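# Clear the desk onto closet shelves and shut the closet

## Task

Move every object now on the desk onto the closet's shelves, then close the closet door completely. Afterwards release everything and back the robot away. The robot must not tip over or finish leaning, and nothing counts as shelved or closed if only the robot's grip or body keeps it that way at the end.

## Robot and tools

ROBOT. A Hello Robot Stretch 4 with one arm, roughly 1.6 m tall. It has an omni-wheel base whose rim lies within 0.23 m of the base origin, a lift that slides up a mast, a telescoping arm that reaches forward, a wrist with yaw, pitch and roll joints, and a two-finger gripper. It carries four cameras: head_camera (420x560 pinhole), head_left_camera and head_right_camera (420x672 fisheye), and wrist_camera (616x392 pinhole).

FRAMES. Base frame: origin on the floor below the base centre, x forward, y left, z up. hand_pose is reported in this frame and marks a point between the open fingertips; with all wrist joints at 0 its axes line up with the base frame. The printed hand position may be somewhat wrong. The odometry frame is wherever the base frame was when the scene began. base_odometry is computed from wheel rotation, so slipping shows up as motion. Heading runs from -3.142 to 3.142, positive to the left.

execute_actions. Argument "actions" is a list holding one action or none; an empty list only reports state and images. Argument "cameras" lists camera names; leaving it out, null or ["all"] returns every camera, [] returns none, and an unknown name rejects the call. One action may combine "base" and "joints", plus optional "pace" and "contact_limits"; alternatively it is {"end_of_arm": "enable_torque"} by itself.
- "base": exactly one key, each a relative offset measured from the base's position in the latest state report. translate_m: metres straight ahead, forward positive, -2 to 2. strafe_m: metres sideways, left positive, -2 to 2. rotate_rad: radians in place, counter-clockwise seen from above positive, -3.2 to 3.2.
- "joints": absolute targets keyed by joint name, any subset. lift_m 0 to 1.2 m; arm_m 0 to 0.55 m of extension; wrist_yaw_rad -1.134 to 4.276 (0 points forward, positive turns left, 3.14 is stowed backward, beyond 3.4 the arm may obstruct); wrist_pitch_rad -1.117 to 4.259 (0 level, 1.57 pointing down); wrist_roll_rad -1.117 to 4.259 (0 keeps the fingers level with each other, positive turns clockwise as seen from behind the gripper); gripper_m -0.038 to 0.141 m, the fingertip gap (negative squeezes the tips together). Tolerances for done: lift and arm ±0.004, yaw and roll ±0.02, pitch ±0.05, gripper ±0.004. Targets outside a range get clipped to the end and the result notes it; any other bad value or unknown key rejects the call with no motion.
- "pace": "slow", "default", "fast" or "max"; base linear caps 0.1/0.3/0.4/0.6 m/s and turn caps 1/2/3/4 rad/s respectively. With the lift above 0.2 m these are lowered further, down to 0.3 m/s and 1 rad/s at 1.2 m.
- "contact_limits": {"arm_m": value}, 0 (gentlest) to 0.75 (firmest), default 0.5, controls how hard the arm may press before halting.
All commanded motions begin together and may finish at different moments; one action runs at most 15 s. A joint or the base left out of an action might still be driving toward an earlier target without the status showing it. If a result reports a stop, the remaining execute_actions, wait and finished_scene calls in that same reply are skipped. At scene start you can unfold the wrist by sending lift_m 0.4 together with wrist_yaw_rad 0.

wait: seconds from 0 to 10; commands nothing new, returns state and images like an empty action list.
zoom_image: camera name and region [x0, y0, x1, y1] in pixels of that camera's latest full image, top-left origin, at most 504 by 504.
read_manual: section "licences" only; returns licence texts, no motion.
finished_scene: scene = the number of the current scene; irreversible, ends it after the last command has been held and reports success. Replying with no tool call also ends things.

RESULT LINES. base_status and joint_status give how each motion of the last accepted action ended: "done"; "off_target" (resting elsewhere, maybe still pushing); "contact_stop_at_<key>" (blocked by something; that lift, arm or wheel set goes slack, so a lift may sag under load or the base may drift); "limit_stop_at_<name>", e.g. limit_stop_at_tilt (leaning over 6 degrees: lift, arm and wheels go slack and ignore commands until it straightens) or limit_stop_at_own_body (about to hit itself; moving away is still allowed); "time_out"; "torque_fault" (a wrist or gripper motor overloaded and went limp until enable_torque is sent). After such stops the old target is dropped. on_its_own lists things not commanded this call; there "held at" is the held target, not the actual position. lidar_m: 12 horizontal distances in metres from the base origin, 30-degree sectors starting straight ahead and going counter-clockwise (4th left, 7th behind, 10th right); "-" means nothing seen or closer than 0.25 m; it sees from about 0.15 m up to robot height and can miss glass, thin legs and things behind. wrist_depth_mm: 7x7 grid of median depths in mm (100 to 2000), starting top left, "-" for invalid; the robot body appears in it. motor_effort: percent of maximum, positive toward larger joint values, peak of last action in brackets; each motor has a fixed small bias plus noise. For wheel_0, wheel_1, wheel_2 positive turns the base right. A load in a level gripper shifts wrist_pitch_rad effort away from 0. base_tilt in degrees, forward and right positive, with a constant bias up to about 1.5. turned_by_wheels versus turned_by_imu differing by over about 0.1 rad suggests a collision or slip, and heading error roughly equals their difference.

GRIPPING. Command gripper_m below the object's width; going lower grips harder and pulls the object toward the wrist by up to about a third of the shortfall. Neither the gripper_m reading nor done proves a grasp; a firm squeeze at a command of 0 or more shows as a clear gripper effort change. If fingertips jam on a surface beneath them, lift upward.

AVOID. Dropping, slamming, hitting or shoving hard. Turning or driving with over 1 kg held and arm_m above 0.2, especially at fast or max; steady pushing or pulling with a high gripper or high contact limit, which can tip the robot. Pressing the gripper into things during base or arm moves, or holding over about 2 kg level (torque fault). Tilting the gripper up (pitch below -0.2) while rolled (roll below -0.4 or above 4), which risks self-collision. Objects may occasionally be nudged by outside forces. Shorter robot motion time is better.

Each tool is called as name(argument=value, ...), one argument or row to a line, values as JSON.

## Session

execute_actions(
  actions=[],
)

Scene clock: 0.00 s.
base_odometry: x=+0.000 y=+0.000 heading=+0.000 (m, m, rad; odometry frame)
turned_by_wheels: +0.000 (rad since the last result)
turned_by_imu: +0.000 (rad since the last result)
base_tilt: forward=+0.4 right=-0.5 (deg)
lidar_m: 2.06 2.13 2.53 2.35 2.37 2.21 1.12 1.14 1.39 1.36 1.38 1.65
base_status: not commanded
joint_positions: lift_m=+0.209 arm_m=-0.002 wrist_yaw_rad=+3.119 wrist_pitch_rad=+0.003 wrist_roll_rad=+0.014 gripper_m=+0.057
joint_status: not commanded
motor_effort: lift_m=+21 arm_m=+0 wrist_yaw_rad=-1 wrist_pitch_rad=-8 wrist_roll_rad=-2 gripper_m=+0 wheel_0=+0 wheel_1=+0 wheel_2=+0 (%)
hand_pose: x=-0.1172 y=+0.0938 z=+0.3865 quat_wxyz=(+0.011, -0.001, +0.007, +1.000) (m; base frame)
wrist_depth_mm: - 143 - - - - - / - 117 145 - - - - / - 119 148 - - - - / 129 142 204 - - - - / 223 1921 - - - - - / 715 1537 197 1537 192 1464 1430 / 564 960 917 135 976 891 976
pictures: head_camera, head_left_camera, head_right_camera, wrist_camera
Images, in order (width x height): head_camera 420x560, head_left_camera 420x672, head_right_camera 420x672, wrist_camera 616x392.

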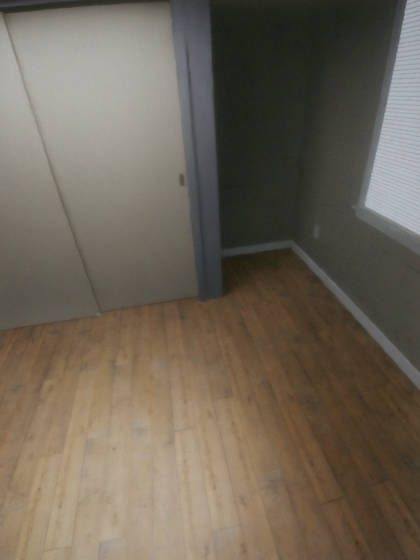

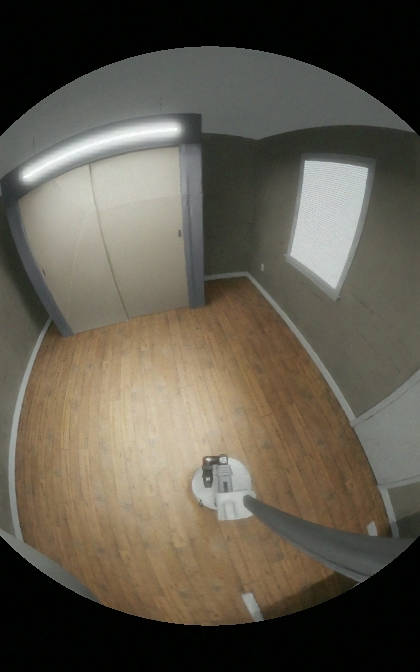

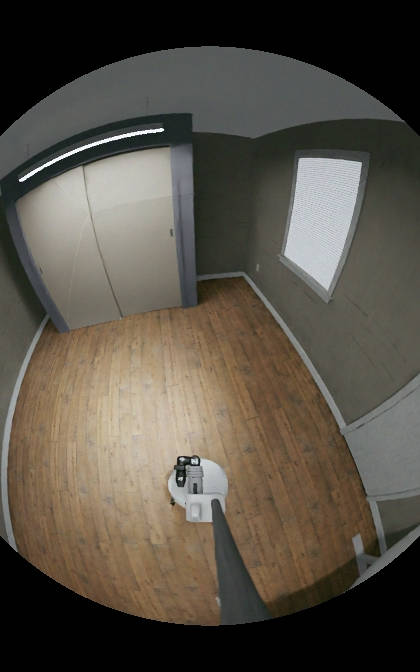

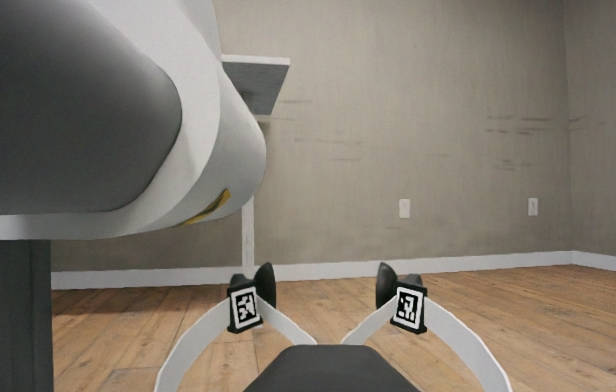

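execute_actions(
  actions=[
    {"base":{"rotate_rad":0.22},"joints":{"lift_m":0.75,"wrist_yaw_rad":0,"gripper_m":0.0}},
  ],
  cameras=[],
)

execute_actions(
  actions=[
    {"base":{"translate_m":1.1}},
  ],
)

Scene clock: 5.80 s.
base_odometry: x=+0.000 y=+0.000 heading=+0.220 (m, m, rad; odometry frame)
turned_by_wheels: +0.220 (rad since the last result)
turned_by_imu: +0.220 (rad since the last result)
base_tilt: forward=+0.3 right=-0.4 (deg)
lidar_m: 2.06 2.19 2.42 2.36 2.48 2.01 1.15 1.20 1.43 1.36 1.44 1.97
base_status: done
joint_positions: lift_m=+0.749 arm_m=-0.002 wrist_yaw_rad=+0.000 wrist_pitch_rad=+0.003 wrist_roll_rad=+0.014 gripper_m=+0.000
joint_status: all done
motor_effort: lift_m=+27(30) arm_m=+0(0) wrist_yaw_rad=-2(5) wrist_pitch_rad=-8(8) wrist_roll_rad=-2(2) gripper_m=-6(9) wheel_0=-1(7) wheel_1=-2(9) wheel_2=-1(10) (%)
hand_pose: x=+0.4578 y=-0.0874 z=+0.9269 quat_wxyz=(+1.000, +0.007, +0.001, +0.000) (m; base frame)
wrist_depth_mm: 1863 1808 1863 1863 - - 1921 / 1808 1808 1921 1921 - - 1863 / 1863 1863 1863 1863 - - 1921 / 1808 1921 1808 1863 - - 1863 / 1808 1863 1921 1808 - - - / 1921 1808 1808 193 188 - 1983 / 1863 1808 1808 131 - 1921 1921
pictures: none
No camera images: the call's "cameras" was empty. Leave "cameras" out to get every camera's image.

Scene clock: 10.97 s.
base_odometry: x=+1.073 y=+0.240 heading=+0.220 (m, m, rad; odometry frame)
turned_by_wheels: +0.000 (rad since the last result)
turned_by_imu: -0.005 (rad since the last result)
base_tilt: forward=+0.3 right=-0.4 (deg)
lidar_m: 0.96 1.04 1.42 2.35 2.47 3.18 3.07 1.95 1.46 1.36 1.42 0.96
base_status: done
joint_positions: lift_m=+0.750 arm_m=-0.002 wrist_yaw_rad=+0.000 wrist_pitch_rad=+0.003 wrist_roll_rad=+0.014 gripper_m=+0.000
joint_status: not commanded
motor_effort: lift_m=+26(27) arm_m=+0(0) wrist_yaw_rad=-2(2) wrist_pitch_rad=-7(7) wrist_roll_rad=-2(2) gripper_m=-4(7) wheel_0=+3(5) wheel_1=+5(10) wheel_2=-1(12) (%)
hand_pose: x=+0.4578 y=-0.0874 z=+0.9270 quat_wxyz=(+1.000, +0.007, +0.001, +0.000) (m; base frame)
wrist_depth_mm: 820 809 809 809 732 715 1397 / 820 820 809 809 732 723 1397 / 820 798 809 798 723 707 1397 / 809 820 798 798 732 723 1430 / 820 831 809 798 723 723 1430 / 809 809 798 193 187 715 1397 / 809 798 798 131 715 715 1397
pictures: head_camera, head_left_camera, head_right_camera, wrist_camera
Images, in order (width x height): head_camera 420x560, head_left_camera 420x672, head_right_camera 420x672, wrist_camera 616x392.

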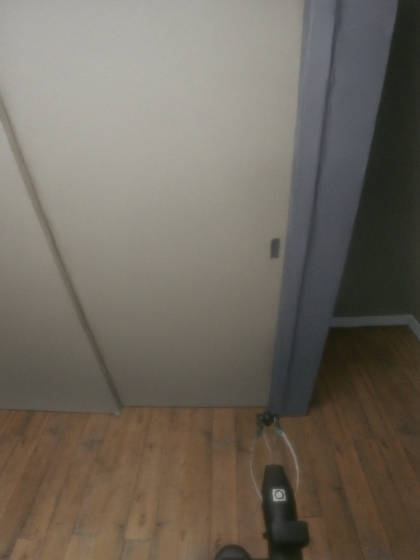

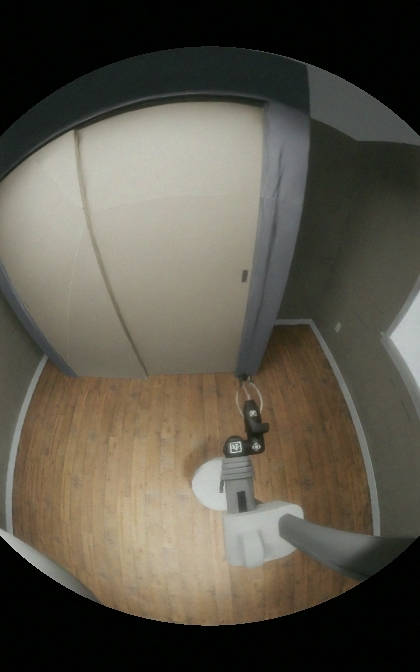

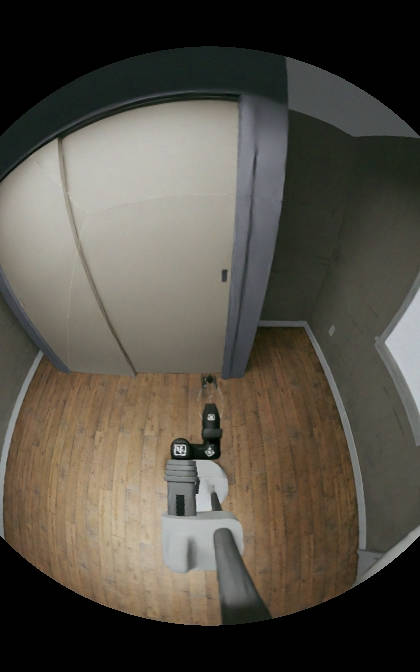

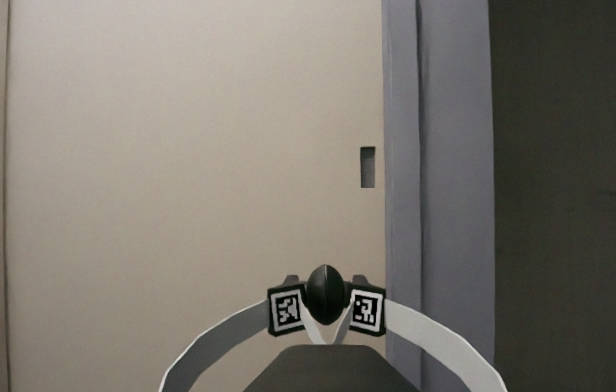

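execute_actions(
  actions=[
    {"base":{"translate_m":0.3},"joints":{"arm_m":0.22}},
  ],
  cameras=[],
)

execute_actions(
  actions=[
    {"joints":{"arm_m":0.28},"pace":"slow"},
  ],
  cameras=[],
)

execute_actions(
  actions=[
    {"base":{"strafe_m":0.2},"pace":"slow"},
  ],
  cameras=["head_camera"],
)

Scene clock: 15.57 s.
base_odometry: x=+1.366 y=+0.306 heading=+0.220 (m, m, rad; odometry frame)
turned_by_wheels: +0.000 (rad since the last result)
turned_by_imu: -0.002 (rad since the last result)
base_tilt: forward=+0.3 right=-0.4 (deg)
lidar_m: 0.71 0.74 0.99 2.31 2.42 3.37 3.41 1.99 1.44 1.36 1.44 0.68
base_status: done
joint_positions: lift_m=+0.750 arm_m=+0.218 wrist_yaw_rad=+0.000 wrist_pitch_rad=+0.003 wrist_roll_rad=+0.014 gripper_m=+0.000
joint_status: all done
motor_effort: lift_m=+26(26) arm_m=+9(10) wrist_yaw_rad=-2(0) wrist_pitch_rad=-7(7) wrist_roll_rad=-2(2) gripper_m=-7(8) wheel_0=+1(5) wheel_1=+3(9) wheel_2=-2(12) (%)
hand_pose: x=+0.6778 y=-0.0874 z=+0.9270 quat_wxyz=(+1.000, +0.007, +0.001, +0.000) (m; base frame)
wrist_depth_mm: 293 290 287 285 283 282 221 / 293 291 287 285 281 281 224 / 291 290 287 285 285 278 224 / 291 289 287 283 282 278 226 / 293 289 286 283 281 279 228 / 289 289 286 193 187 278 225 / 290 289 283 132 279 254 224
pictures: none
No camera images: the call's "cameras" was empty. Leave "cameras" out to get every camera's image.

Scene clock: 17.40 s.
base_odometry: x=+1.366 y=+0.305 heading=+0.220 (m, m, rad; odometry frame)
turned_by_wheels: -0.001 (rad since the last result)
turned_by_imu: +0.002 (rad since the last result)
base_tilt: forward=+0.3 right=-0.3 (deg)
lidar_m: 0.71 0.76 0.97 2.34 2.44 3.37 3.39 1.97 1.40 1.35 1.43 0.70
base_status: not commanded
joint_positions: lift_m=+0.750 arm_m=+0.277 wrist_yaw_rad=-0.010 wrist_pitch_rad=+0.002 wrist_roll_rad=+0.014 gripper_m=+0.000
joint_status: all done
on_its_own: wrist_yaw_rad is at rest, and its effort (+29) is outside its rest range (-13 to +13)
motor_effort: lift_m=+26(26) arm_m=+19(18) wrist_yaw_rad=+29(29) wrist_pitch_rad=-4(7) wrist_roll_rad=-2(2) gripper_m=+1(6) wheel_0=+1(1) wheel_1=+3(3) wheel_2=-9(9) (%)
hand_pose: x=+0.7350 y=-0.0904 z=+0.9272 quat_wxyz=(+1.000, +0.007, +0.001, -0.005) (m; base frame)
wrist_depth_mm: 236 235 233 231 231 230 220 / 236 233 233 230 229 233 222 / 236 233 232 231 229 228 224 / 235 234 232 230 229 229 225 / 234 234 233 231 229 227 225 / 234 233 231 197 183 227 224 / 233 234 230 131 228 226 223
pictures: none
No camera images: the call's "cameras" was empty. Leave "cameras" out to get every camera's image.

Scene clock: 20.53 s.
base_odometry: x=+1.322 y=+0.500 heading=+0.219 (m, m, rad; odometry frame)
turned_by_wheels: -0.001 (rad since the last result)
turned_by_imu: -0.173 (rad since the last result)
base_tilt: forward=-0.4 right=+0.1 (deg)
lidar_m: 0.68 0.69 0.81 1.54 2.23 2.75 3.38 2.60 1.69 1.49 1.52 0.73
base_status: done
joint_positions: lift_m=+0.750 arm_m=+0.277 wrist_yaw_rad=-0.021 wrist_pitch_rad=+0.011 wrist_roll_rad=+0.014 gripper_m=+0.000
joint_status: not commanded
on_its_own: wrist_yaw_rad is at rest, and its effort (+58) is outside its rest range (-13 to +13); wrist_pitch_rad is at rest, and its effort (-32) is outside its rest range (-23 to +23)
motor_effort: lift_m=+26(26) arm_m=+15(20) wrist_yaw_rad=+58(58) wrist_pitch_rad=-32(32) wrist_roll_rad=-2(2) gripper_m=-3(2) wheel_0=-3(12) wheel_1=+6(10) wheel_2=-17(18) (%)
hand_pose: x=+0.7349 y=-0.0933 z=+0.9245 quat_wxyz=(+1.000, +0.007, +0.006, -0.010) (m; base frame)
wrist_depth_mm: 205 212 221 229 238 251 235 / 204 212 220 229 236 254 236 / 205 211 220 228 237 252 238 / 204 212 220 229 239 249 234 / 206 212 219 229 237 248 239 / 204 212 217 191 185 248 238 / 204 210 217 140 238 243 238
pictures: head_camera
Images, in order (width x height): head_camera 420x560.

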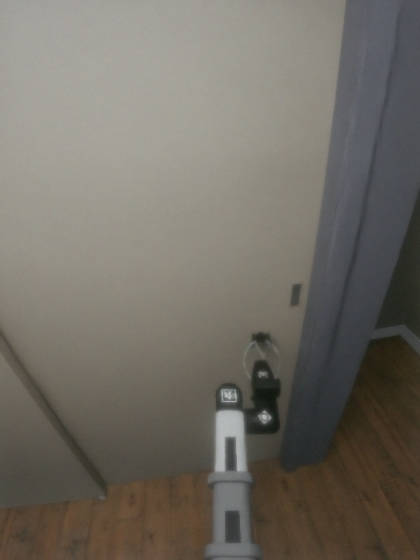

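execute_actions(
  actions=[
    {"joints":{"arm_m":0,"lift_m":0.865}},
  ],
  cameras=[],
)

execute_actions(
  actions=[
    {"base":{"rotate_rad":-1.43},"joints":{"wrist_yaw_rad":1.57,"arm_m":0.14}},
  ],
  cameras=[],
)

execute_actions(
  actions=[
    {"base":{"strafe_m":0.3}},
  ],
  cameras=["head_left_camera","wrist_camera"],
)

Scene clock: 27.00 s.
base_odometry: x=+1.322 y=+0.501 heading=+0.220 (m, m, rad; odometry frame)
turned_by_wheels: +0.001 (rad since the last result)
turned_by_imu: -0.009 (rad since the last result)
base_tilt: forward=+0.3 right=-0.4 (deg)
lidar_m: 0.67 0.67 0.80 1.55 2.22 2.74 3.39 2.65 1.70 1.49 1.53 0.73
base_status: not commanded
joint_positions: lift_m=+0.864 arm_m=+0.002 wrist_yaw_rad=+0.000 wrist_pitch_rad=+0.003 wrist_roll_rad=+0.014 gripper_m=+0.000
joint_status: all done
motor_effort: lift_m=+27(36) arm_m=-10(14) wrist_yaw_rad=-1(58) wrist_pitch_rad=-7(40) wrist_roll_rad=-2(2) gripper_m=-3(5) wheel_0=+0(8) wheel_1=+0(6) wheel_2=+0(17) (%)
hand_pose: x=+0.4611 y=-0.0875 z=+1.0419 quat_wxyz=(+1.000, +0.007, +0.001, +0.000) (m; base frame)
wrist_depth_mm: 439 452 466 484 500 445 473 / 439 455 469 484 504 449 466 / 433 449 469 484 500 445 469 / 436 449 466 480 496 445 462 / 436 449 462 477 492 442 462 / 436 449 459 193 187 445 462 / 433 445 459 131 496 430 466
pictures: none
No camera images: the call's "cameras" was empty. Leave "cameras" out to get every camera's image.

Scene clock: 28.97 s.
base_odometry: x=+1.322 y=+0.501 heading=-1.210 (m, m, rad; odometry frame)
turned_by_wheels: -1.430 (rad since the last result)
turned_by_imu: -1.438 (rad since the last result)
base_tilt: forward=+0.5 right=-0.4 (deg)
lidar_m: 1.51 1.56 0.72 0.67 0.69 0.89 2.20 2.28 3.04 2.57 2.26 1.59
base_status: done
joint_positions: lift_m=+0.865 arm_m=+0.138 wrist_yaw_rad=+1.570 wrist_pitch_rad=+0.003 wrist_roll_rad=+0.014 gripper_m=+0.000
joint_status: all done
motor_effort: lift_m=+26(27) arm_m=+9(10) wrist_yaw_rad=-1(5) wrist_pitch_rad=-7(7) wrist_roll_rad=-1(2) gripper_m=-6(7) wheel_0=+1(9) wheel_1=+4(12) wheel_2=+0(10) (%)
hand_pose: x=+0.3970 y=+0.2884 z=+1.0420 quat_wxyz=(+0.707, +0.004, +0.006, +0.707) (m; base frame)
wrist_depth_mm: 647 647 647 585 585 1281 1281 / 647 647 640 597 580 1308 1308 / 640 647 647 591 580 1281 1308 / 634 647 634 585 585 1336 1308 / 634 634 647 580 585 1308 1308 / 640 634 634 193 187 1255 1281 / 634 634 634 132 585 1308 1281
pictures: none
No camera images: the call's "cameras" was empty. Leave "cameras" out to get every camera's image.

Scene clock: 31.30 s.
base_odometry: x=+1.603 y=+0.607 heading=-1.210 (m, m, rad; odometry frame)
turned_by_wheels: +0.000 (rad since the last result)
turned_by_imu: +0.000 (rad since the last result)
base_tilt: forward=+0.4 right=-0.3 (deg)
lidar_m: 1.48 0.48 0.38 0.35 0.39 0.54 1.25 2.28 3.04 2.87 2.26 1.59
base_status: done
joint_positions: lift_m=+0.865 arm_m=+0.138 wrist_yaw_rad=+1.570 wrist_pitch_rad=+0.003 wrist_roll_rad=+0.014 gripper_m=+0.000
joint_status: not commanded
motor_effort: lift_m=+26(26) arm_m=+9(9) wrist_yaw_rad=-2(0) wrist_pitch_rad=-7(7) wrist_roll_rad=-2(2) gripper_m=-3(6) wheel_0=-2(10) wheel_1=+3(13) wheel_2=+0(0) (%)
hand_pose: x=+0.3969 y=+0.2884 z=+1.0420 quat_wxyz=(+0.707, +0.004, +0.006, +0.707) (m; base frame)
wrist_depth_mm: 347 349 347 272 289 289 1008 / 347 347 347 272 287 286 1008 / 347 345 347 271 285 287 991 / 345 347 345 271 283 286 1025 / 342 343 345 270 285 285 1025 / 342 342 343 193 187 285 1008 / 342 342 342 131 283 283 1008
pictures: head_left_camera, wrist_camera
Images, in order (width x height): head_left_camera 420x672, wrist_camera 616x392.

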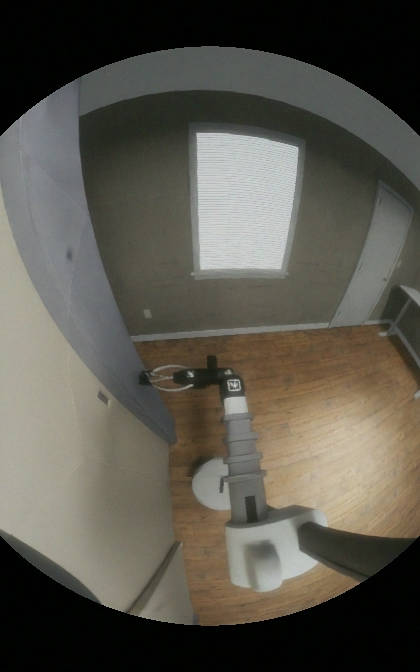

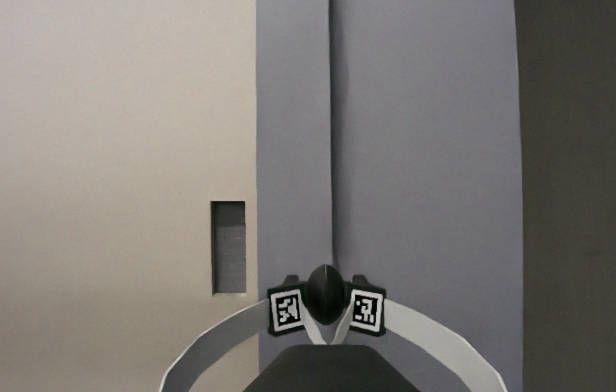

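execute_actions(
  actions=[
    {"joints":{"arm_m":0}},
  ],
  cameras=[],
)

execute_actions(
  actions=[
    {"base":{"strafe_m":0.115},"joints":{"wrist_yaw_rad":1.38},"pace":"slow"},
  ],
  cameras=["wrist_camera"],
)

Scene clock: 34.97 s.
base_odometry: x=+1.603 y=+0.607 heading=-1.210 (m, m, rad; odometry frame)
turned_by_wheels: +0.000 (rad since the last result)
turned_by_imu: -0.001 (rad since the last result)
base_tilt: forward=+0.4 right=-0.4 (deg)
lidar_m: 1.49 0.48 0.40 0.37 0.40 0.55 1.24 2.27 3.04 2.87 2.27 1.58
base_status: not commanded
joint_positions: lift_m=+0.865 arm_m=+0.002 wrist_yaw_rad=+1.570 wrist_pitch_rad=+0.003 wrist_roll_rad=+0.014 gripper_m=+0.000
joint_status: all done
motor_effort: lift_m=+26(26) arm_m=-9(9) wrist_yaw_rad=-1(0) wrist_pitch_rad=-7(8) wrist_roll_rad=-2(2) gripper_m=-3(6) wheel_0=-2(2) wheel_1=+3(3) wheel_2=+0(0) (%)
hand_pose: x=+0.2602 y=+0.2884 z=+1.0420 quat_wxyz=(+0.707, +0.004, +0.006, +0.707) (m; base frame)
wrist_depth_mm: 345 345 345 345 347 270 285 / 345 345 345 343 345 270 282 / 345 345 343 345 343 268 282 / 343 343 345 345 342 267 283 / 343 342 345 343 345 268 282 / 342 342 342 193 187 266 281 / 340 340 340 132 314 265 278
pictures: none
No camera images: the call's "cameras" was empty. Leave "cameras" out to get every camera's image.

Scene clock: 37.27 s.
base_odometry: x=+1.710 y=+0.647 heading=-1.210 (m, m, rad; odometry frame)
turned_by_wheels: +0.000 (rad since the last result)
turned_by_imu: +0.000 (rad since the last result)
base_tilt: forward=+0.4 right=-0.4 (deg)
lidar_m: 1.50 0.41 0.28 0.25 0.27 0.39 0.86 2.29 3.04 3.00 2.25 1.58
base_status: done
joint_positions: lift_m=+0.865 arm_m=+0.002 wrist_yaw_rad=+1.380 wrist_pitch_rad=+0.003 wrist_roll_rad=+0.014 gripper_m=+0.000
joint_status: all done
motor_effort: lift_m=+26(26) arm_m=-9(9) wrist_yaw_rad=-2(5) wrist_pitch_rad=-8(7) wrist_roll_rad=-1(2) gripper_m=-5(4) wheel_0=-3(7) wheel_1=+4(9) wheel_2=+0(2) (%)
hand_pose: x=+0.3131 y=+0.2667 z=+1.0420 quat_wxyz=(+0.771, +0.005, +0.006, +0.637) (m; base frame)
wrist_depth_mm: 222 231 242 254 199 193 220 / 222 231 241 253 198 193 217 / 221 232 243 254 201 192 216 / 221 230 241 255 201 191 216 / 220 230 240 258 201 191 216 / 220 229 236 193 185 190 215 / 219 228 236 132 185 187 214
pictures: wrist_camera
Images, in order (width x height): wrist_camera 616x392.

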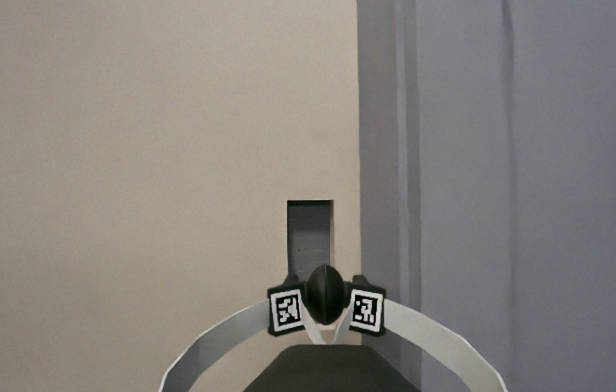

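execute_actions(
  actions=[
    {"base":{"strafe_m":0.022},"joints":{"wrist_yaw_rad":1.405,"lift_m":0.875},"pace":"slow"},
  ],
  cameras=["wrist_camera"],
)

execute_actions(
  actions=[
    {"base":{"translate_m":-0.15},"pace":"slow"},
  ],
  cameras=["head_left_camera","wrist_camera"],
)

Scene clock: 40.03 s.
base_odometry: x=+1.730 y=+0.655 heading=-1.211 (m, m, rad; odometry frame)
turned_by_wheels: -0.001 (rad since the last result)
turned_by_imu: -0.004 (rad since the last result)
base_tilt: forward=+0.3 right=-0.3 (deg)
lidar_m: 1.49 0.37 0.26 0.25 0.25 0.35 0.73 2.28 3.03 2.99 2.25 1.57
base_status: done
joint_positions: lift_m=+0.874 arm_m=+0.001 wrist_yaw_rad=+1.400 wrist_pitch_rad=+0.003 wrist_roll_rad=+0.014 gripper_m=+0.000
joint_status: all done
motor_effort: lift_m=+27(28) arm_m=-8(9) wrist_yaw_rad=+12(11) wrist_pitch_rad=-6(8) wrist_roll_rad=-2(2) gripper_m=-5(1) wheel_0=-12(13) wheel_1=+7(11) wheel_2=-4(4) (%)
hand_pose: x=+0.3074 y=+0.2695 z=+1.0520 quat_wxyz=(+0.765, +0.005, +0.006, +0.644) (m; base frame)
wrist_depth_mm: 206 215 225 235 203 170 194 / 206 214 224 234 204 170 193 / 206 214 224 235 205 170 192 / 205 213 224 231 207 169 191 / 205 213 223 237 206 168 191 / 205 213 219 191 180 167 191 / 204 212 220 132 178 166 190
pictures: wrist_camera
Images, in order (width x height): wrist_camera 616x392.

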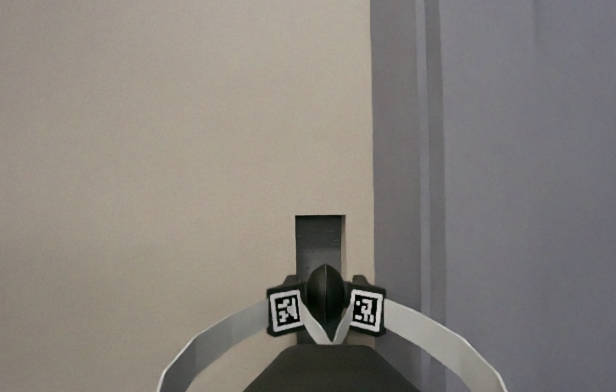

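Scene clock: 42.83 s.
base_odometry: x=+1.678 y=+0.795 heading=-1.212 (m, m, rad; odometry frame)
turned_by_wheels: -0.002 (rad since the last result)
turned_by_imu: -0.003 (rad since the last result)
base_tilt: forward=+0.5 right=-0.5 (deg)
lidar_m: 1.64 0.36 0.25 0.25 0.25 0.34 0.75 2.12 2.83 3.04 2.51 1.75
base_status: done
joint_positions: lift_m=+0.874 arm_m=+0.001 wrist_yaw_rad=+1.389 wrist_pitch_rad=+0.003 wrist_roll_rad=+0.014 gripper_m=+0.000
joint_status: not commanded
on_its_own: wrist_yaw_rad is at rest, and its effort (+45) is outside its rest range (-13 to +13)
motor_effort: lift_m=+27(27) arm_m=-8(8) wrist_yaw_rad=+45(45) wrist_pitch_rad=-8(7) wrist_roll_rad=-2(2) gripper_m=-8(11) wheel_0=-14(15) wheel_1=-8(15) wheel_2=+1(8) (%)
hand_pose: x=+0.3105 y=+0.2679 z=+1.0519 quat_wxyz=(+0.768, +0.005, +0.006, +0.640) (m; base frame)
wrist_depth_mm: 202 212 222 233 245 259 264 / 203 212 221 233 245 258 264 / 202 211 220 231 244 257 264 / 202 211 221 232 243 257 264 / 201 209 220 229 243 258 263 / 202 210 219 191 187 256 263 / 200 210 185 131 243 249 263
pictures: head_left_camera, wrist_camera
Images, in order (width x height): head_left_camera 420x672, wrist_camera 616x392.

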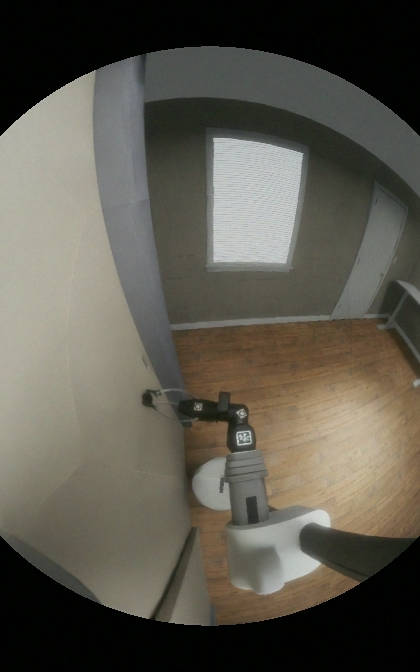

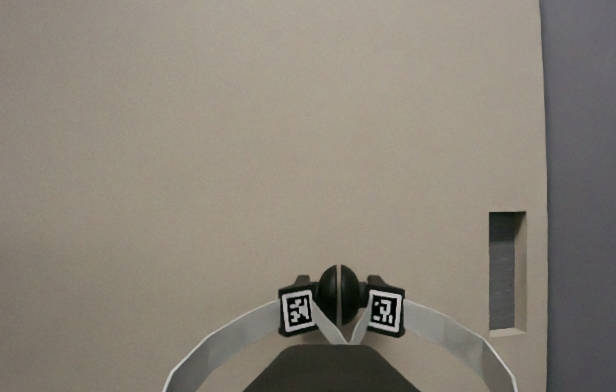

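execute_actions(
  actions=[
    {"base":{"strafe_m":-0.06}},
  ],
  cameras=[],
)

execute_actions(
  actions=[
    {"joints":{"wrist_yaw_rad":1.7,"gripper_m":0.14,"arm_m":0.14}},
  ],
  cameras=["wrist_camera","head_left_camera"],
)

Scene clock: 46.87 s.
base_odometry: x=+1.622 y=+0.774 heading=-1.212 (m, m, rad; odometry frame)
turned_by_wheels: +0.000 (rad since the last result)
turned_by_imu: -0.001 (rad since the last result)
base_tilt: forward=+0.3 right=-0.4 (deg)
lidar_m: 1.64 0.44 0.31 0.29 0.32 0.43 0.92 2.12 2.81 2.95 2.50 1.72
base_status: done
joint_positions: lift_m=+0.874 arm_m=+0.001 wrist_yaw_rad=+1.405 wrist_pitch_rad=+0.003 wrist_roll_rad=+0.014 gripper_m=+0.000
joint_status: not commanded
motor_effort: lift_m=+27(27) arm_m=-8(8) wrist_yaw_rad=-1(45) wrist_pitch_rad=-8(7) wrist_roll_rad=-2(3) gripper_m=-6(8) wheel_0=+1(12) wheel_1=-1(13) wheel_2=+0(1) (%)
hand_pose: x=+0.3062 y=+0.2701 z=+1.0519 quat_wxyz=(+0.763, +0.005, +0.006, +0.646) (m; base frame)
wrist_depth_mm: 253 262 273 287 298 310 274 / 253 262 274 286 297 309 277 / 253 260 272 286 297 314 278 / 251 262 272 282 296 309 279 / 249 259 271 282 296 314 278 / 251 259 267 193 187 310 278 / 250 258 270 132 296 303 278
pictures: none
No camera images: the call's "cameras" was empty. Leave "cameras" out to get every camera's image.

Scene clock: 49.23 s.
base_odometry: x=+1.622 y=+0.774 heading=-1.212 (m, m, rad; odometry frame)
turned_by_wheels: +0.000 (rad since the last result)
turned_by_imu: +0.000 (rad since the last result)
base_tilt: forward=+0.3 right=-0.3 (deg)
lidar_m: 1.64 0.46 0.32 0.27 0.30 0.43 0.94 2.14 2.82 2.97 2.48 1.74
base_status: not commanded
joint_positions: lift_m=+0.874 arm_m=+0.138 wrist_yaw_rad=+1.700 wrist_pitch_rad=+0.003 wrist_roll_rad=+0.014 gripper_m=+0.140
joint_status: all done
motor_effort: lift_m=+27(27) arm_m=+9(9) wrist_yaw_rad=-1(2) wrist_pitch_rad=-8(8) wrist_roll_rad=-2(2) gripper_m=+1(5) wheel_0=+1(1) wheel_1=-1(1) wheel_2=+0(0) (%)
hand_pose: x=+0.3588 y=+0.2973 z=+1.0519 quat_wxyz=(+0.660, +0.004, +0.006, +0.751) (m; base frame)
wrist_depth_mm: 289 278 268 260 254 248 210 / 286 279 270 262 254 247 213 / 285 277 267 259 253 246 214 / 285 277 267 260 252 246 215 / 285 274 266 258 251 249 216 / 281 273 262 257 248 198 215 / 281 272 265 133 249 246 214
pictures: head_left_camera, wrist_camera
Images, in order (width x height): head_left_camera 420x672, wrist_camera 616x392.

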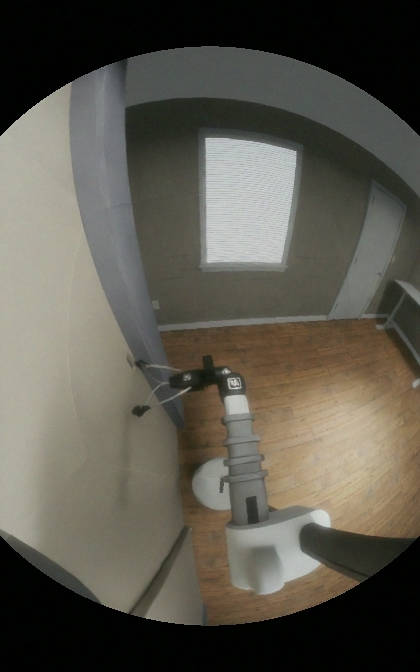

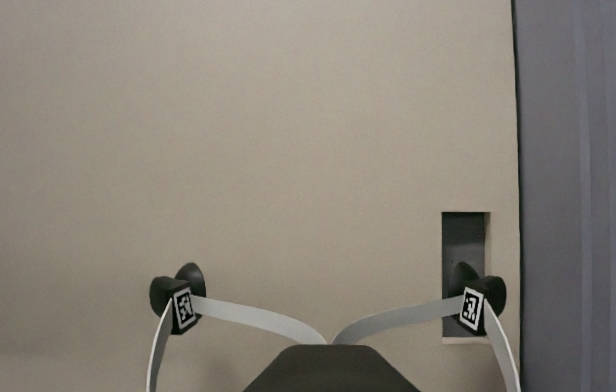

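execute_actions(
  actions=[
    {"base":{"strafe_m":0.028},"pace":"slow"},
  ],
  cameras=["wrist_camera"],
)

execute_actions(
  actions=[
    {"base":{"translate_m":-0.12},"pace":"slow"},
  ],
  cameras=["wrist_camera"],
)

Scene clock: 53.00 s.
base_odometry: x=+1.648 y=+0.784 heading=-1.212 (m, m, rad; odometry frame)
turned_by_wheels: +0.000 (rad since the last result)
turned_by_imu: -0.001 (rad since the last result)
base_tilt: forward=+0.4 right=-0.5 (deg)
lidar_m: 1.66 0.40 0.29 0.25 0.26 0.39 0.84 2.11 2.79 2.97 2.51 1.72
base_status: done
joint_positions: lift_m=+0.874 arm_m=+0.138 wrist_yaw_rad=+1.699 wrist_pitch_rad=+0.003 wrist_roll_rad=+0.014 gripper_m=+0.140
joint_status: not commanded
motor_effort: lift_m=+27(27) arm_m=+9(9) wrist_yaw_rad=+1(1) wrist_pitch_rad=-7(7) wrist_roll_rad=-2(2) gripper_m=-1(0) wheel_0=-4(7) wheel_1=+5(8) wheel_2=+0(0) (%)
hand_pose: x=+0.3590 y=+0.2973 z=+1.0519 quat_wxyz=(+0.660, +0.004, +0.006, +0.751) (m; base frame)
wrist_depth_mm: 258 251 243 236 229 223 208 / 257 252 242 236 229 223 211 / 257 249 242 235 229 222 212 / 257 249 242 236 229 223 213 / 255 249 240 234 228 225 213 / 254 249 237 232 225 198 213 / 255 247 240 133 225 221 212
pictures: wrist_camera
Images, in order (width x height): wrist_camera 616x392.

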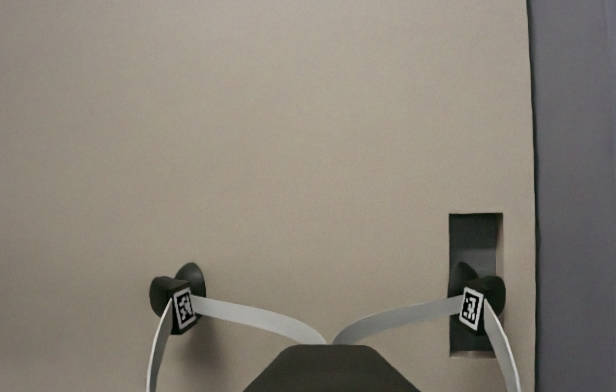

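Scene clock: 55.50 s.
base_odometry: x=+1.606 y=+0.896 heading=-1.214 (m, m, rad; odometry frame)
turned_by_wheels: -0.002 (rad since the last result)
turned_by_imu: -0.004 (rad since the last result)
base_tilt: forward=+0.4 right=-0.4 (deg)
lidar_m: 1.77 0.41 0.29 0.26 0.29 0.35 0.83 1.99 2.65 3.00 2.63 1.88
base_status: done
joint_positions: lift_m=+0.874 arm_m=+0.139 wrist_yaw_rad=+1.683 wrist_pitch_rad=+0.003 wrist_roll_rad=+0.014 gripper_m=+0.140
joint_status: not commanded
on_its_own: wrist_yaw_rad is at rest, and its effort (+47) is outside its rest range (-13 to +13)
motor_effort: lift_m=+27(27) arm_m=+6(9) wrist_yaw_rad=+47(50) wrist_pitch_rad=-7(7) wrist_roll_rad=-2(2) gripper_m=-4(2) wheel_0=-15(15) wheel_1=-11(12) wheel_2=-1(9) (%)
hand_pose: x=+0.3643 y=+0.2965 z=+1.0519 quat_wxyz=(+0.666, +0.004, +0.006, +0.746) (m; base frame)
wrist_depth_mm: 254 248 242 237 234 229 224 / 253 248 241 238 233 229 224 / 253 247 242 236 231 228 223 / 253 247 241 236 232 227 224 / 253 247 240 236 231 226 234 / 250 244 238 235 230 191 233 / 251 245 239 137 229 225 223
pictures: wrist_camera
Images, in order (width x height): wrist_camera 616x392.

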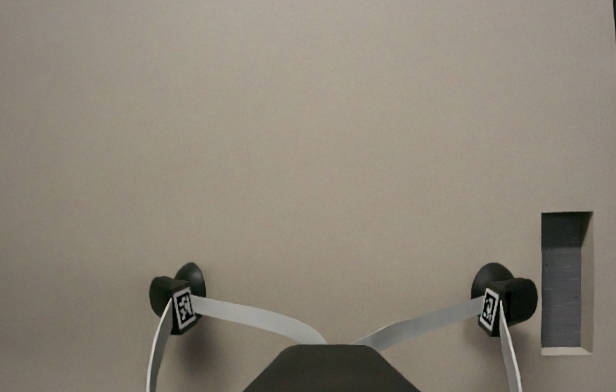

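execute_actions(
  actions=[
    {"base":{"strafe_m":-0.03}},
  ],
  cameras=[],
)

execute_actions(
  actions=[
    {"joints":{"arm_m":0.275,"wrist_yaw_rad":1.8}},
  ],
  cameras=[],
)

execute_actions(
  actions=[
    {"base":{"strafe_m":0.04},"pace":"slow"},
  ],
  cameras=["wrist_camera"],
)

execute_actions(
  actions=[
    {"base":{"translate_m":-0.6},"pace":"slow"},
  ],
  cameras=["wrist_camera","head_left_camera"],
)

Scene clock: 58.77 s.
base_odometry: x=+1.578 y=+0.885 heading=-1.215 (m, m, rad; odometry frame)
turned_by_wheels: +0.000 (rad since the last result)
turned_by_imu: -0.001 (rad since the last result)
base_tilt: forward=+0.3 right=-0.3 (deg)
lidar_m: 1.75 0.47 0.32 0.29 0.30 0.34 0.92 1.98 2.66 2.97 2.64 1.89
base_status: done
joint_positions: lift_m=+0.874 arm_m=+0.139 wrist_yaw_rad=+1.700 wrist_pitch_rad=+0.003 wrist_roll_rad=+0.014 gripper_m=+0.140
joint_status: not commanded
motor_effort: lift_m=+27(27) arm_m=+6(6) wrist_yaw_rad=+0(47) wrist_pitch_rad=-7(7) wrist_roll_rad=-1(2) gripper_m=-1(4) wheel_0=+0(11) wheel_1=-2(15) wheel_2=-2(2) (%)
hand_pose: x=+0.3594 y=+0.2973 z=+1.0519 quat_wxyz=(+0.660, +0.004, +0.006, +0.751) (m; base frame)
wrist_depth_mm: 287 277 271 262 255 247 243 / 286 277 268 260 254 246 241 / 285 274 268 260 254 247 242 / 283 277 267 259 253 247 242 / 283 274 266 259 252 245 251 / 281 273 263 256 251 198 250 / 281 272 266 133 250 244 241
pictures: none
No camera images: the call's "cameras" was empty. Leave "cameras" out to get every camera's image.

Scene clock: 60.20 s.
base_odometry: x=+1.578 y=+0.885 heading=-1.215 (m, m, rad; odometry frame)
turned_by_wheels: +0.000 (rad since the last result)
turned_by_imu: +0.000 (rad since the last result)
base_tilt: forward=+0.3 right=-0.4 (deg)
lidar_m: 1.76 0.45 0.31 0.29 0.28 0.37 0.89 1.99 2.67 2.97 2.67 1.86
base_status: not commanded
joint_positions: lift_m=+0.874 arm_m=+0.273 wrist_yaw_rad=+1.800 wrist_pitch_rad=+0.003 wrist_roll_rad=+0.014 gripper_m=+0.140
joint_status: all done
motor_effort: lift_m=+27(27) arm_m=+9(11) wrist_yaw_rad=-1(4) wrist_pitch_rad=-8(8) wrist_roll_rad=-2(2) gripper_m=-1(1) wheel_0=+0(0) wheel_1=-2(2) wheel_2=-2(2) (%)
hand_pose: x=+0.4639 y=+0.3008 z=+1.0519 quat_wxyz=(+0.622, +0.003, +0.006, +0.783) (m; base frame)
wrist_depth_mm: 312 294 277 263 249 591 241 / 314 293 276 262 249 597 244 / 312 291 277 263 248 609 247 / 309 293 276 260 249 500 249 / 309 291 273 260 254 621 249 / 307 290 268 257 251 198 249 / 306 289 273 133 244 530 247
pictures: none
No camera images: the call's "cameras" was empty. Leave "cameras" out to get every camera's image.

Scene clock: 61.67 s.
base_odometry: x=+1.615 y=+0.899 heading=-1.216 (m, m, rad; odometry frame)
turned_by_wheels: -0.001 (rad since the last result)
turned_by_imu: -0.001 (rad since the last result)
base_tilt: forward=+0.5 right=-0.4 (deg)
lidar_m: 1.78 0.40 0.26 0.25 0.27 0.33 0.76 2.00 2.65 3.02 2.66 1.87
base_status: done
joint_positions: lift_m=+0.874 arm_m=+0.274 wrist_yaw_rad=+1.792 wrist_pitch_rad=+0.003 wrist_roll_rad=+0.014 gripper_m=+0.140
joint_status: not commanded
on_its_own: wrist_yaw_rad is at rest, and its effort (+22) is outside its rest range (-13 to +13)
motor_effort: lift_m=+27(27) arm_m=+8(10) wrist_yaw_rad=+22(22) wrist_pitch_rad=-8(7) wrist_roll_rad=-2(1) gripper_m=-2(1) wheel_0=-13(13) wheel_1=+2(8) wheel_2=-1(5) (%)
hand_pose: x=+0.4664 y=+0.3006 z=+1.0519 quat_wxyz=(+0.625, +0.003, +0.006, +0.781) (m; base frame)
wrist_depth_mm: 267 253 239 228 217 554 224 / 265 252 238 227 216 564 228 / 266 251 238 226 216 569 231 / 264 251 237 226 216 500 233 / 264 249 236 226 224 580 234 / 265 248 231 224 220 190 233 / 264 249 236 131 216 525 232
pictures: wrist_camera
Images, in order (width x height): wrist_camera 616x392.

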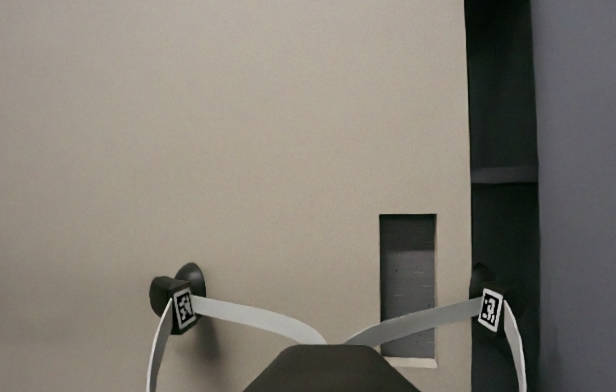

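Scene clock: 68.93 s.
base_odometry: x=+1.407 y=+1.462 heading=-1.218 (m, m, rad; odometry frame)
turned_by_wheels: -0.002 (rad since the last result)
turned_by_imu: -0.050 (rad since the last result)
base_tilt: forward=+0.4 right=-0.3 (deg)
lidar_m: 1.23 0.29 0.25 - 0.25 0.28 0.61 1.36 1.77 3.82 3.12 2.54
base_status: done
joint_positions: lift_m=+0.874 arm_m=+0.274 wrist_yaw_rad=+1.794 wrist_pitch_rad=+0.003 wrist_roll_rad=+0.014 gripper_m=+0.140
joint_status: not commanded
on_its_own: wrist_yaw_rad is at rest, and its effort (+15) is outside its rest range (-13 to +13)
motor_effort: lift_m=+27(27) arm_m=+6(9) wrist_yaw_rad=+15(44) wrist_pitch_rad=-7(7) wrist_roll_rad=-2(2) gripper_m=-4(4) wheel_0=-24(23) wheel_1=-2(13) wheel_2=+3(5) (%)
hand_pose: x=+0.4662 y=+0.3007 z=+1.0519 quat_wxyz=(+0.624, +0.003, +0.006, +0.782) (m; base frame)
wrist_depth_mm: 208 246 236 227 219 676 691 / 209 246 236 226 218 831 820 / 209 244 234 225 218 831 798 / 209 245 235 224 218 500 798 / 208 243 234 224 228 820 820 / 208 242 229 224 220 194 788 / 206 242 231 135 215 535 580
pictures: head_left_camera, wrist_camera
Images, in order (width x height): head_left_camera 420x672, wrist_camera 616x392.

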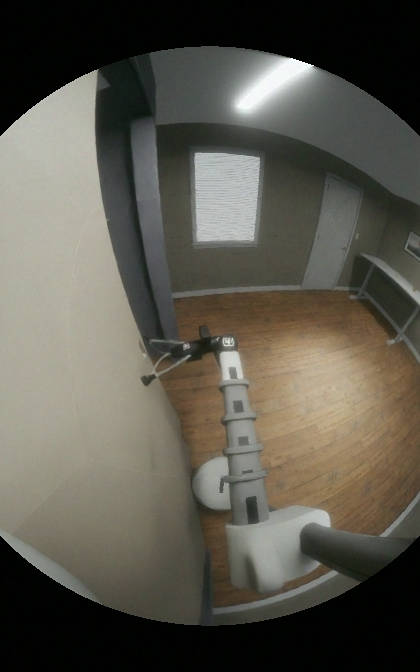

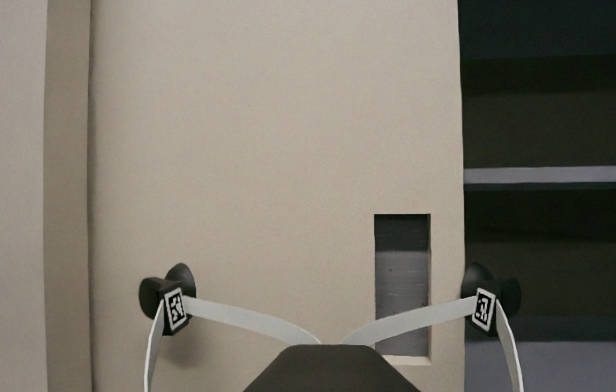

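Open. Shelf top ~1.13, front 0.28 behind door.

execute_actions(
  actions=[
    {"base":{"strafe_m":-2}},
  ],
  cameras=[],
)

execute_actions(
  actions=[
    {"base":{"translate_m":0.9},"joints":{"arm_m":0,"wrist_yaw_rad":0,"lift_m":0.7}},
  ],
  cameras=[],
)

execute_actions(
  actions=[
    {"base":{"rotate_rad":-1.5}},
  ],
)

Scene clock: 78.83 s.
base_odometry: x=-0.469 y=+0.770 heading=-1.218 (m, m, rad; odometry frame)
turned_by_wheels: +0.000 (rad since the last result)
turned_by_imu: -0.004 (rad since the last result)
base_tilt: forward=+0.4 right=-0.4 (deg)
lidar_m: 2.54 2.64 2.59 2.19 1.85 1.26 1.15 1.17 1.53 1.82 1.47 1.37
base_status: done
joint_positions: lift_m=+0.874 arm_m=+0.274 wrist_yaw_rad=+1.800 wrist_pitch_rad=+0.003 wrist_roll_rad=+0.014 gripper_m=+0.140
joint_status: not commanded
motor_effort: lift_m=+27(27) arm_m=+6(6) wrist_yaw_rad=-1(16) wrist_pitch_rad=-7(7) wrist_roll_rad=-2(2) gripper_m=-2(5) wheel_0=+0(22) wheel_1=-1(13) wheel_2=-1(4) (%)
hand_pose: x=+0.4645 y=+0.3008 z=+1.0519 quat_wxyz=(+0.622, +0.003, +0.006, +0.783) (m; base frame)
wrist_depth_mm: 1863 - - - - - - / 1921 - - - - - - / 1921 - - - - - - / 1863 - - - - - - / 1863 - - - - - - / 1863 - - - - 198 - / 1863 - - 133 - - -
pictures: none
No camera images: the call's "cameras" was empty. Leave "cameras" out to get every camera's image.

Scene clock: 83.30 s.
base_odometry: x=-0.158 y=-0.074 heading=-1.217 (m, m, rad; odometry frame)
turned_by_wheels: +0.000 (rad since the last result)
turned_by_imu: -0.004 (rad since the last result)
base_tilt: forward=+0.3 right=-0.4 (deg)
lidar_m: 1.67 1.72 2.16 2.31 2.33 2.23 2.03 2.10 1.89 0.95 0.95 1.25
base_status: done
joint_positions: lift_m=+0.700 arm_m=+0.002 wrist_yaw_rad=+0.000 wrist_pitch_rad=+0.003 wrist_roll_rad=+0.014 gripper_m=+0.140
joint_status: all done
motor_effort: lift_m=+15(27) arm_m=-9(9) wrist_yaw_rad=-1(6) wrist_pitch_rad=-8(8) wrist_roll_rad=-2(2) gripper_m=+2(1) wheel_0=+3(7) wheel_1=+3(8) wheel_2=+0(10) (%)
hand_pose: x=+0.4611 y=-0.0874 z=+0.8778 quat_wxyz=(+1.000, +0.007, +0.001, +0.000) (m; base frame)
wrist_depth_mm: 1397 1397 1464 1430 1464 1464 1537 / 1366 1430 1397 1430 1499 1537 1464 / 1366 1397 1430 1430 1430 1537 1499 / 1397 1397 1397 1464 1430 1464 1537 / 1336 1397 1397 1430 1464 1464 1537 / 1366 1336 1397 1397 1430 198 1537 / 1366 1397 1430 133 1430 1499 1499
pictures: none
No camera images: the call's "cameras" was empty. Leave "cameras" out to get every camera's image.

Scene clock: 85.30 s.
base_odometry: x=-0.158 y=-0.074 heading=-2.717 (m, m, rad; odometry frame)
turned_by_wheels: -1.500 (rad since the last result)
turned_by_imu: -1.509 (rad since the last result)
base_tilt: forward=+0.3 right=-0.5 (deg)
lidar_m: 0.94 0.97 1.34 1.65 1.76 2.30 2.31 2.35 2.14 2.03 2.12 1.85
base_status: done
joint_positions: lift_m=+0.700 arm_m=+0.002 wrist_yaw_rad=+0.000 wrist_pitch_rad=+0.003 wrist_roll_rad=+0.014 gripper_m=+0.140
joint_status: not commanded
motor_effort: lift_m=+16(16) arm_m=-9(9) wrist_yaw_rad=-1(1) wrist_pitch_rad=-8(8) wrist_roll_rad=-2(2) gripper_m=-1(1) wheel_0=+2(8) wheel_1=+2(10) wheel_2=+1(7) (%)
hand_pose: x=+0.4611 y=-0.0874 z=+0.8777 quat_wxyz=(+1.000, +0.007, +0.001, +0.000) (m; base frame)
wrist_depth_mm: 1499 1464 1499 1499 1499 1464 1464 / 1499 1499 1499 1537 1464 1499 1499 / 1537 1537 1499 1499 1499 1576 1537 / 1499 1499 1537 1499 1499 1499 1464 / 1499 1499 1430 1499 1499 1499 1499 / 1499 1499 1025 1499 1499 198 1464 / 1499 1464 1464 133 1430 1499 1464
pictures: head_camera, head_left_camera, head_right_camera, wrist_camera
Images, in order (width x height): head_camera 420x560, head_left_camera 420x672, head_right_camera 420x672, wrist_camera 616x392.

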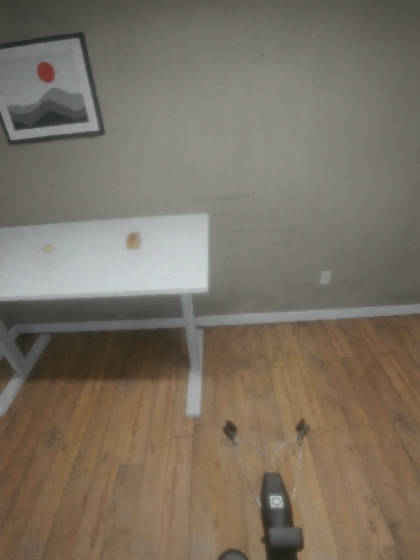

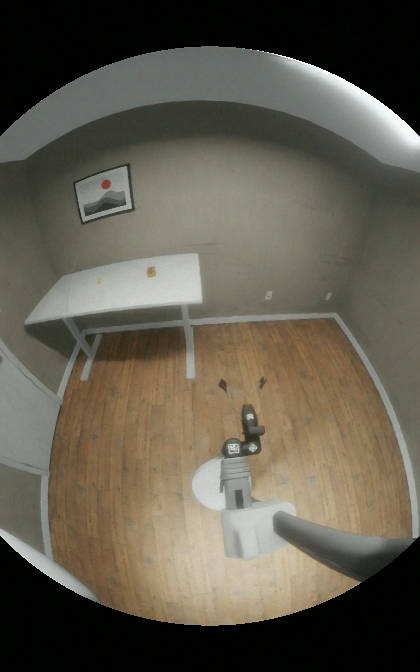

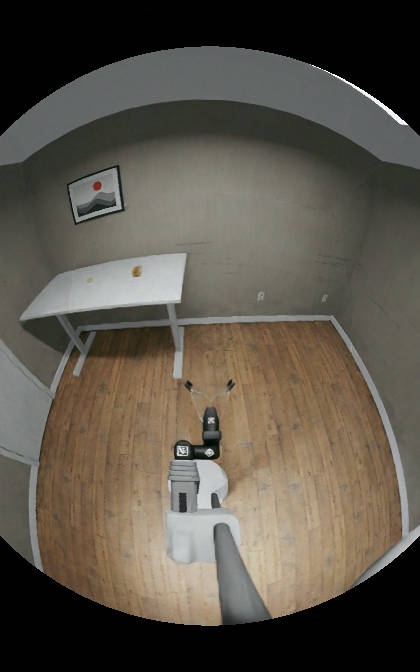

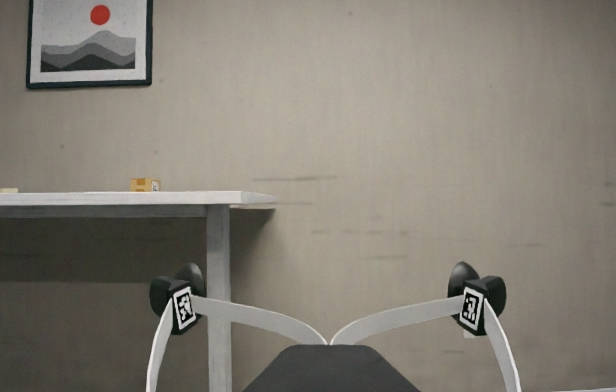

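execute_actions(
  actions=[
    {"base":{"strafe_m":0.47},"joints":{"lift_m":1.0,"wrist_pitch_rad":0.6}},
  ],
  cameras=[],
)

execute_actions(
  actions=[
    {"base":{"translate_m":0.55},"joints":{"arm_m":0.2}},
  ],
  cameras=["head_camera","wrist_camera"],
)

Scene clock: 90.33 s.
base_odometry: x=+0.036 y=-0.502 heading=-2.716 (m, m, rad; odometry frame)
turned_by_wheels: +0.000 (rad since the last result)
turned_by_imu: +0.001 (rad since the last result)
base_tilt: forward=+0.3 right=-0.5 (deg)
lidar_m: 0.91 0.96 1.25 1.17 1.25 1.66 2.28 2.41 2.65 2.51 2.56 0.99
base_status: done
joint_positions: lift_m=+1.000 arm_m=+0.002 wrist_yaw_rad=+0.000 wrist_pitch_rad=+0.602 wrist_roll_rad=+0.014 gripper_m=+0.140
joint_status: all done
motor_effort: lift_m=+27(28) arm_m=-9(9) wrist_yaw_rad=-1(1) wrist_pitch_rad=-5(8) wrist_roll_rad=-2(2) gripper_m=+1(1) wheel_0=+0(10) wheel_1=+3(13) wheel_2=+0(1) (%)
hand_pose: x=+0.4104 y=-0.0874 z=+1.0145 quat_wxyz=(+0.955, +0.007, +0.296, -0.002) (m; base frame)
wrist_depth_mm: 1308 1308 1281 1308 1308 1366 1336 / 866 831 798 778 759 1464 1499 / 1537 1576 1618 1618 1618 1618 1576 / 1661 1708 1708 1708 1708 1756 1808 / 1576 1756 1756 1661 1661 1708 1708 / 1464 1397 1366 1430 1366 198 1397 / 1229 1229 1255 133 1229 1229 1229
pictures: none
No camera images: the call's "cameras" was empty. Leave "cameras" out to get every camera's image.

Scene clock: 93.63 s.
base_odometry: x=-0.465 y=-0.729 heading=-2.716 (m, m, rad; odometry frame)
turned_by_wheels: +0.001 (rad since the last result)
turned_by_imu: -0.002 (rad since the last result)
base_tilt: forward=+0.3 right=-0.3 (deg)
lidar_m: 0.36 0.40 0.53 1.16 1.26 1.72 2.94 2.97 2.64 2.50 0.55 0.40
base_status: done
joint_positions: lift_m=+1.000 arm_m=+0.198 wrist_yaw_rad=+0.000 wrist_pitch_rad=+0.602 wrist_roll_rad=+0.014 gripper_m=+0.140
joint_status: all done
motor_effort: lift_m=+26(27) arm_m=+9(10) wrist_yaw_rad=-1(1) wrist_pitch_rad=-6(6) wrist_roll_rad=-2(2) gripper_m=+1(2) wheel_0=+3(7) wheel_1=+5(8) wheel_2=+1(12) (%)
hand_pose: x=+0.6071 y=-0.0874 z=+1.0145 quat_wxyz=(+0.955, +0.007, +0.296, -0.002) (m; base frame)
wrist_depth_mm: 676 683 683 691 699 676 691 / 723 715 741 732 723 741 750 / 580 564 554 539 530 530 820 / 436 433 410 387 418 410 410 / 353 349 345 343 342 336 332 / 293 283 273 289 286 198 278 / 254 252 251 133 253 244 247
pictures: head_camera, wrist_camera
Images, in order (width x height): head_camera 420x560, wrist_camera 616x392.

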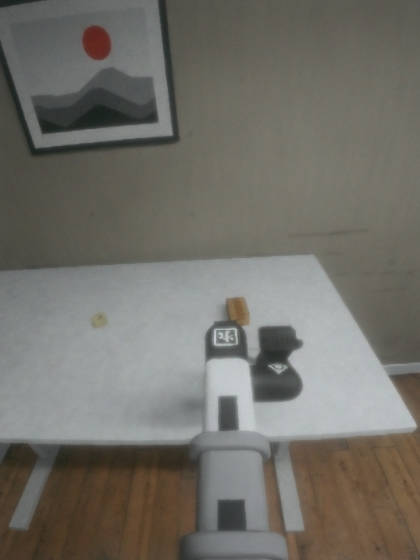

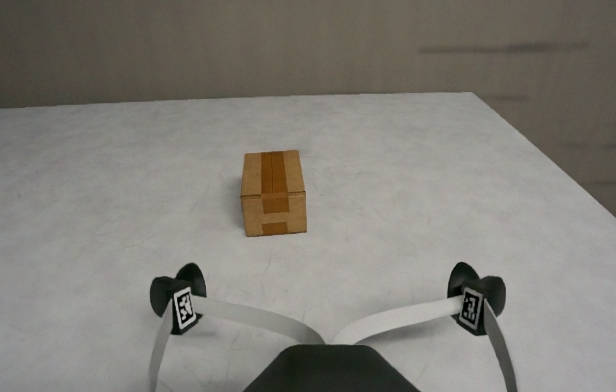

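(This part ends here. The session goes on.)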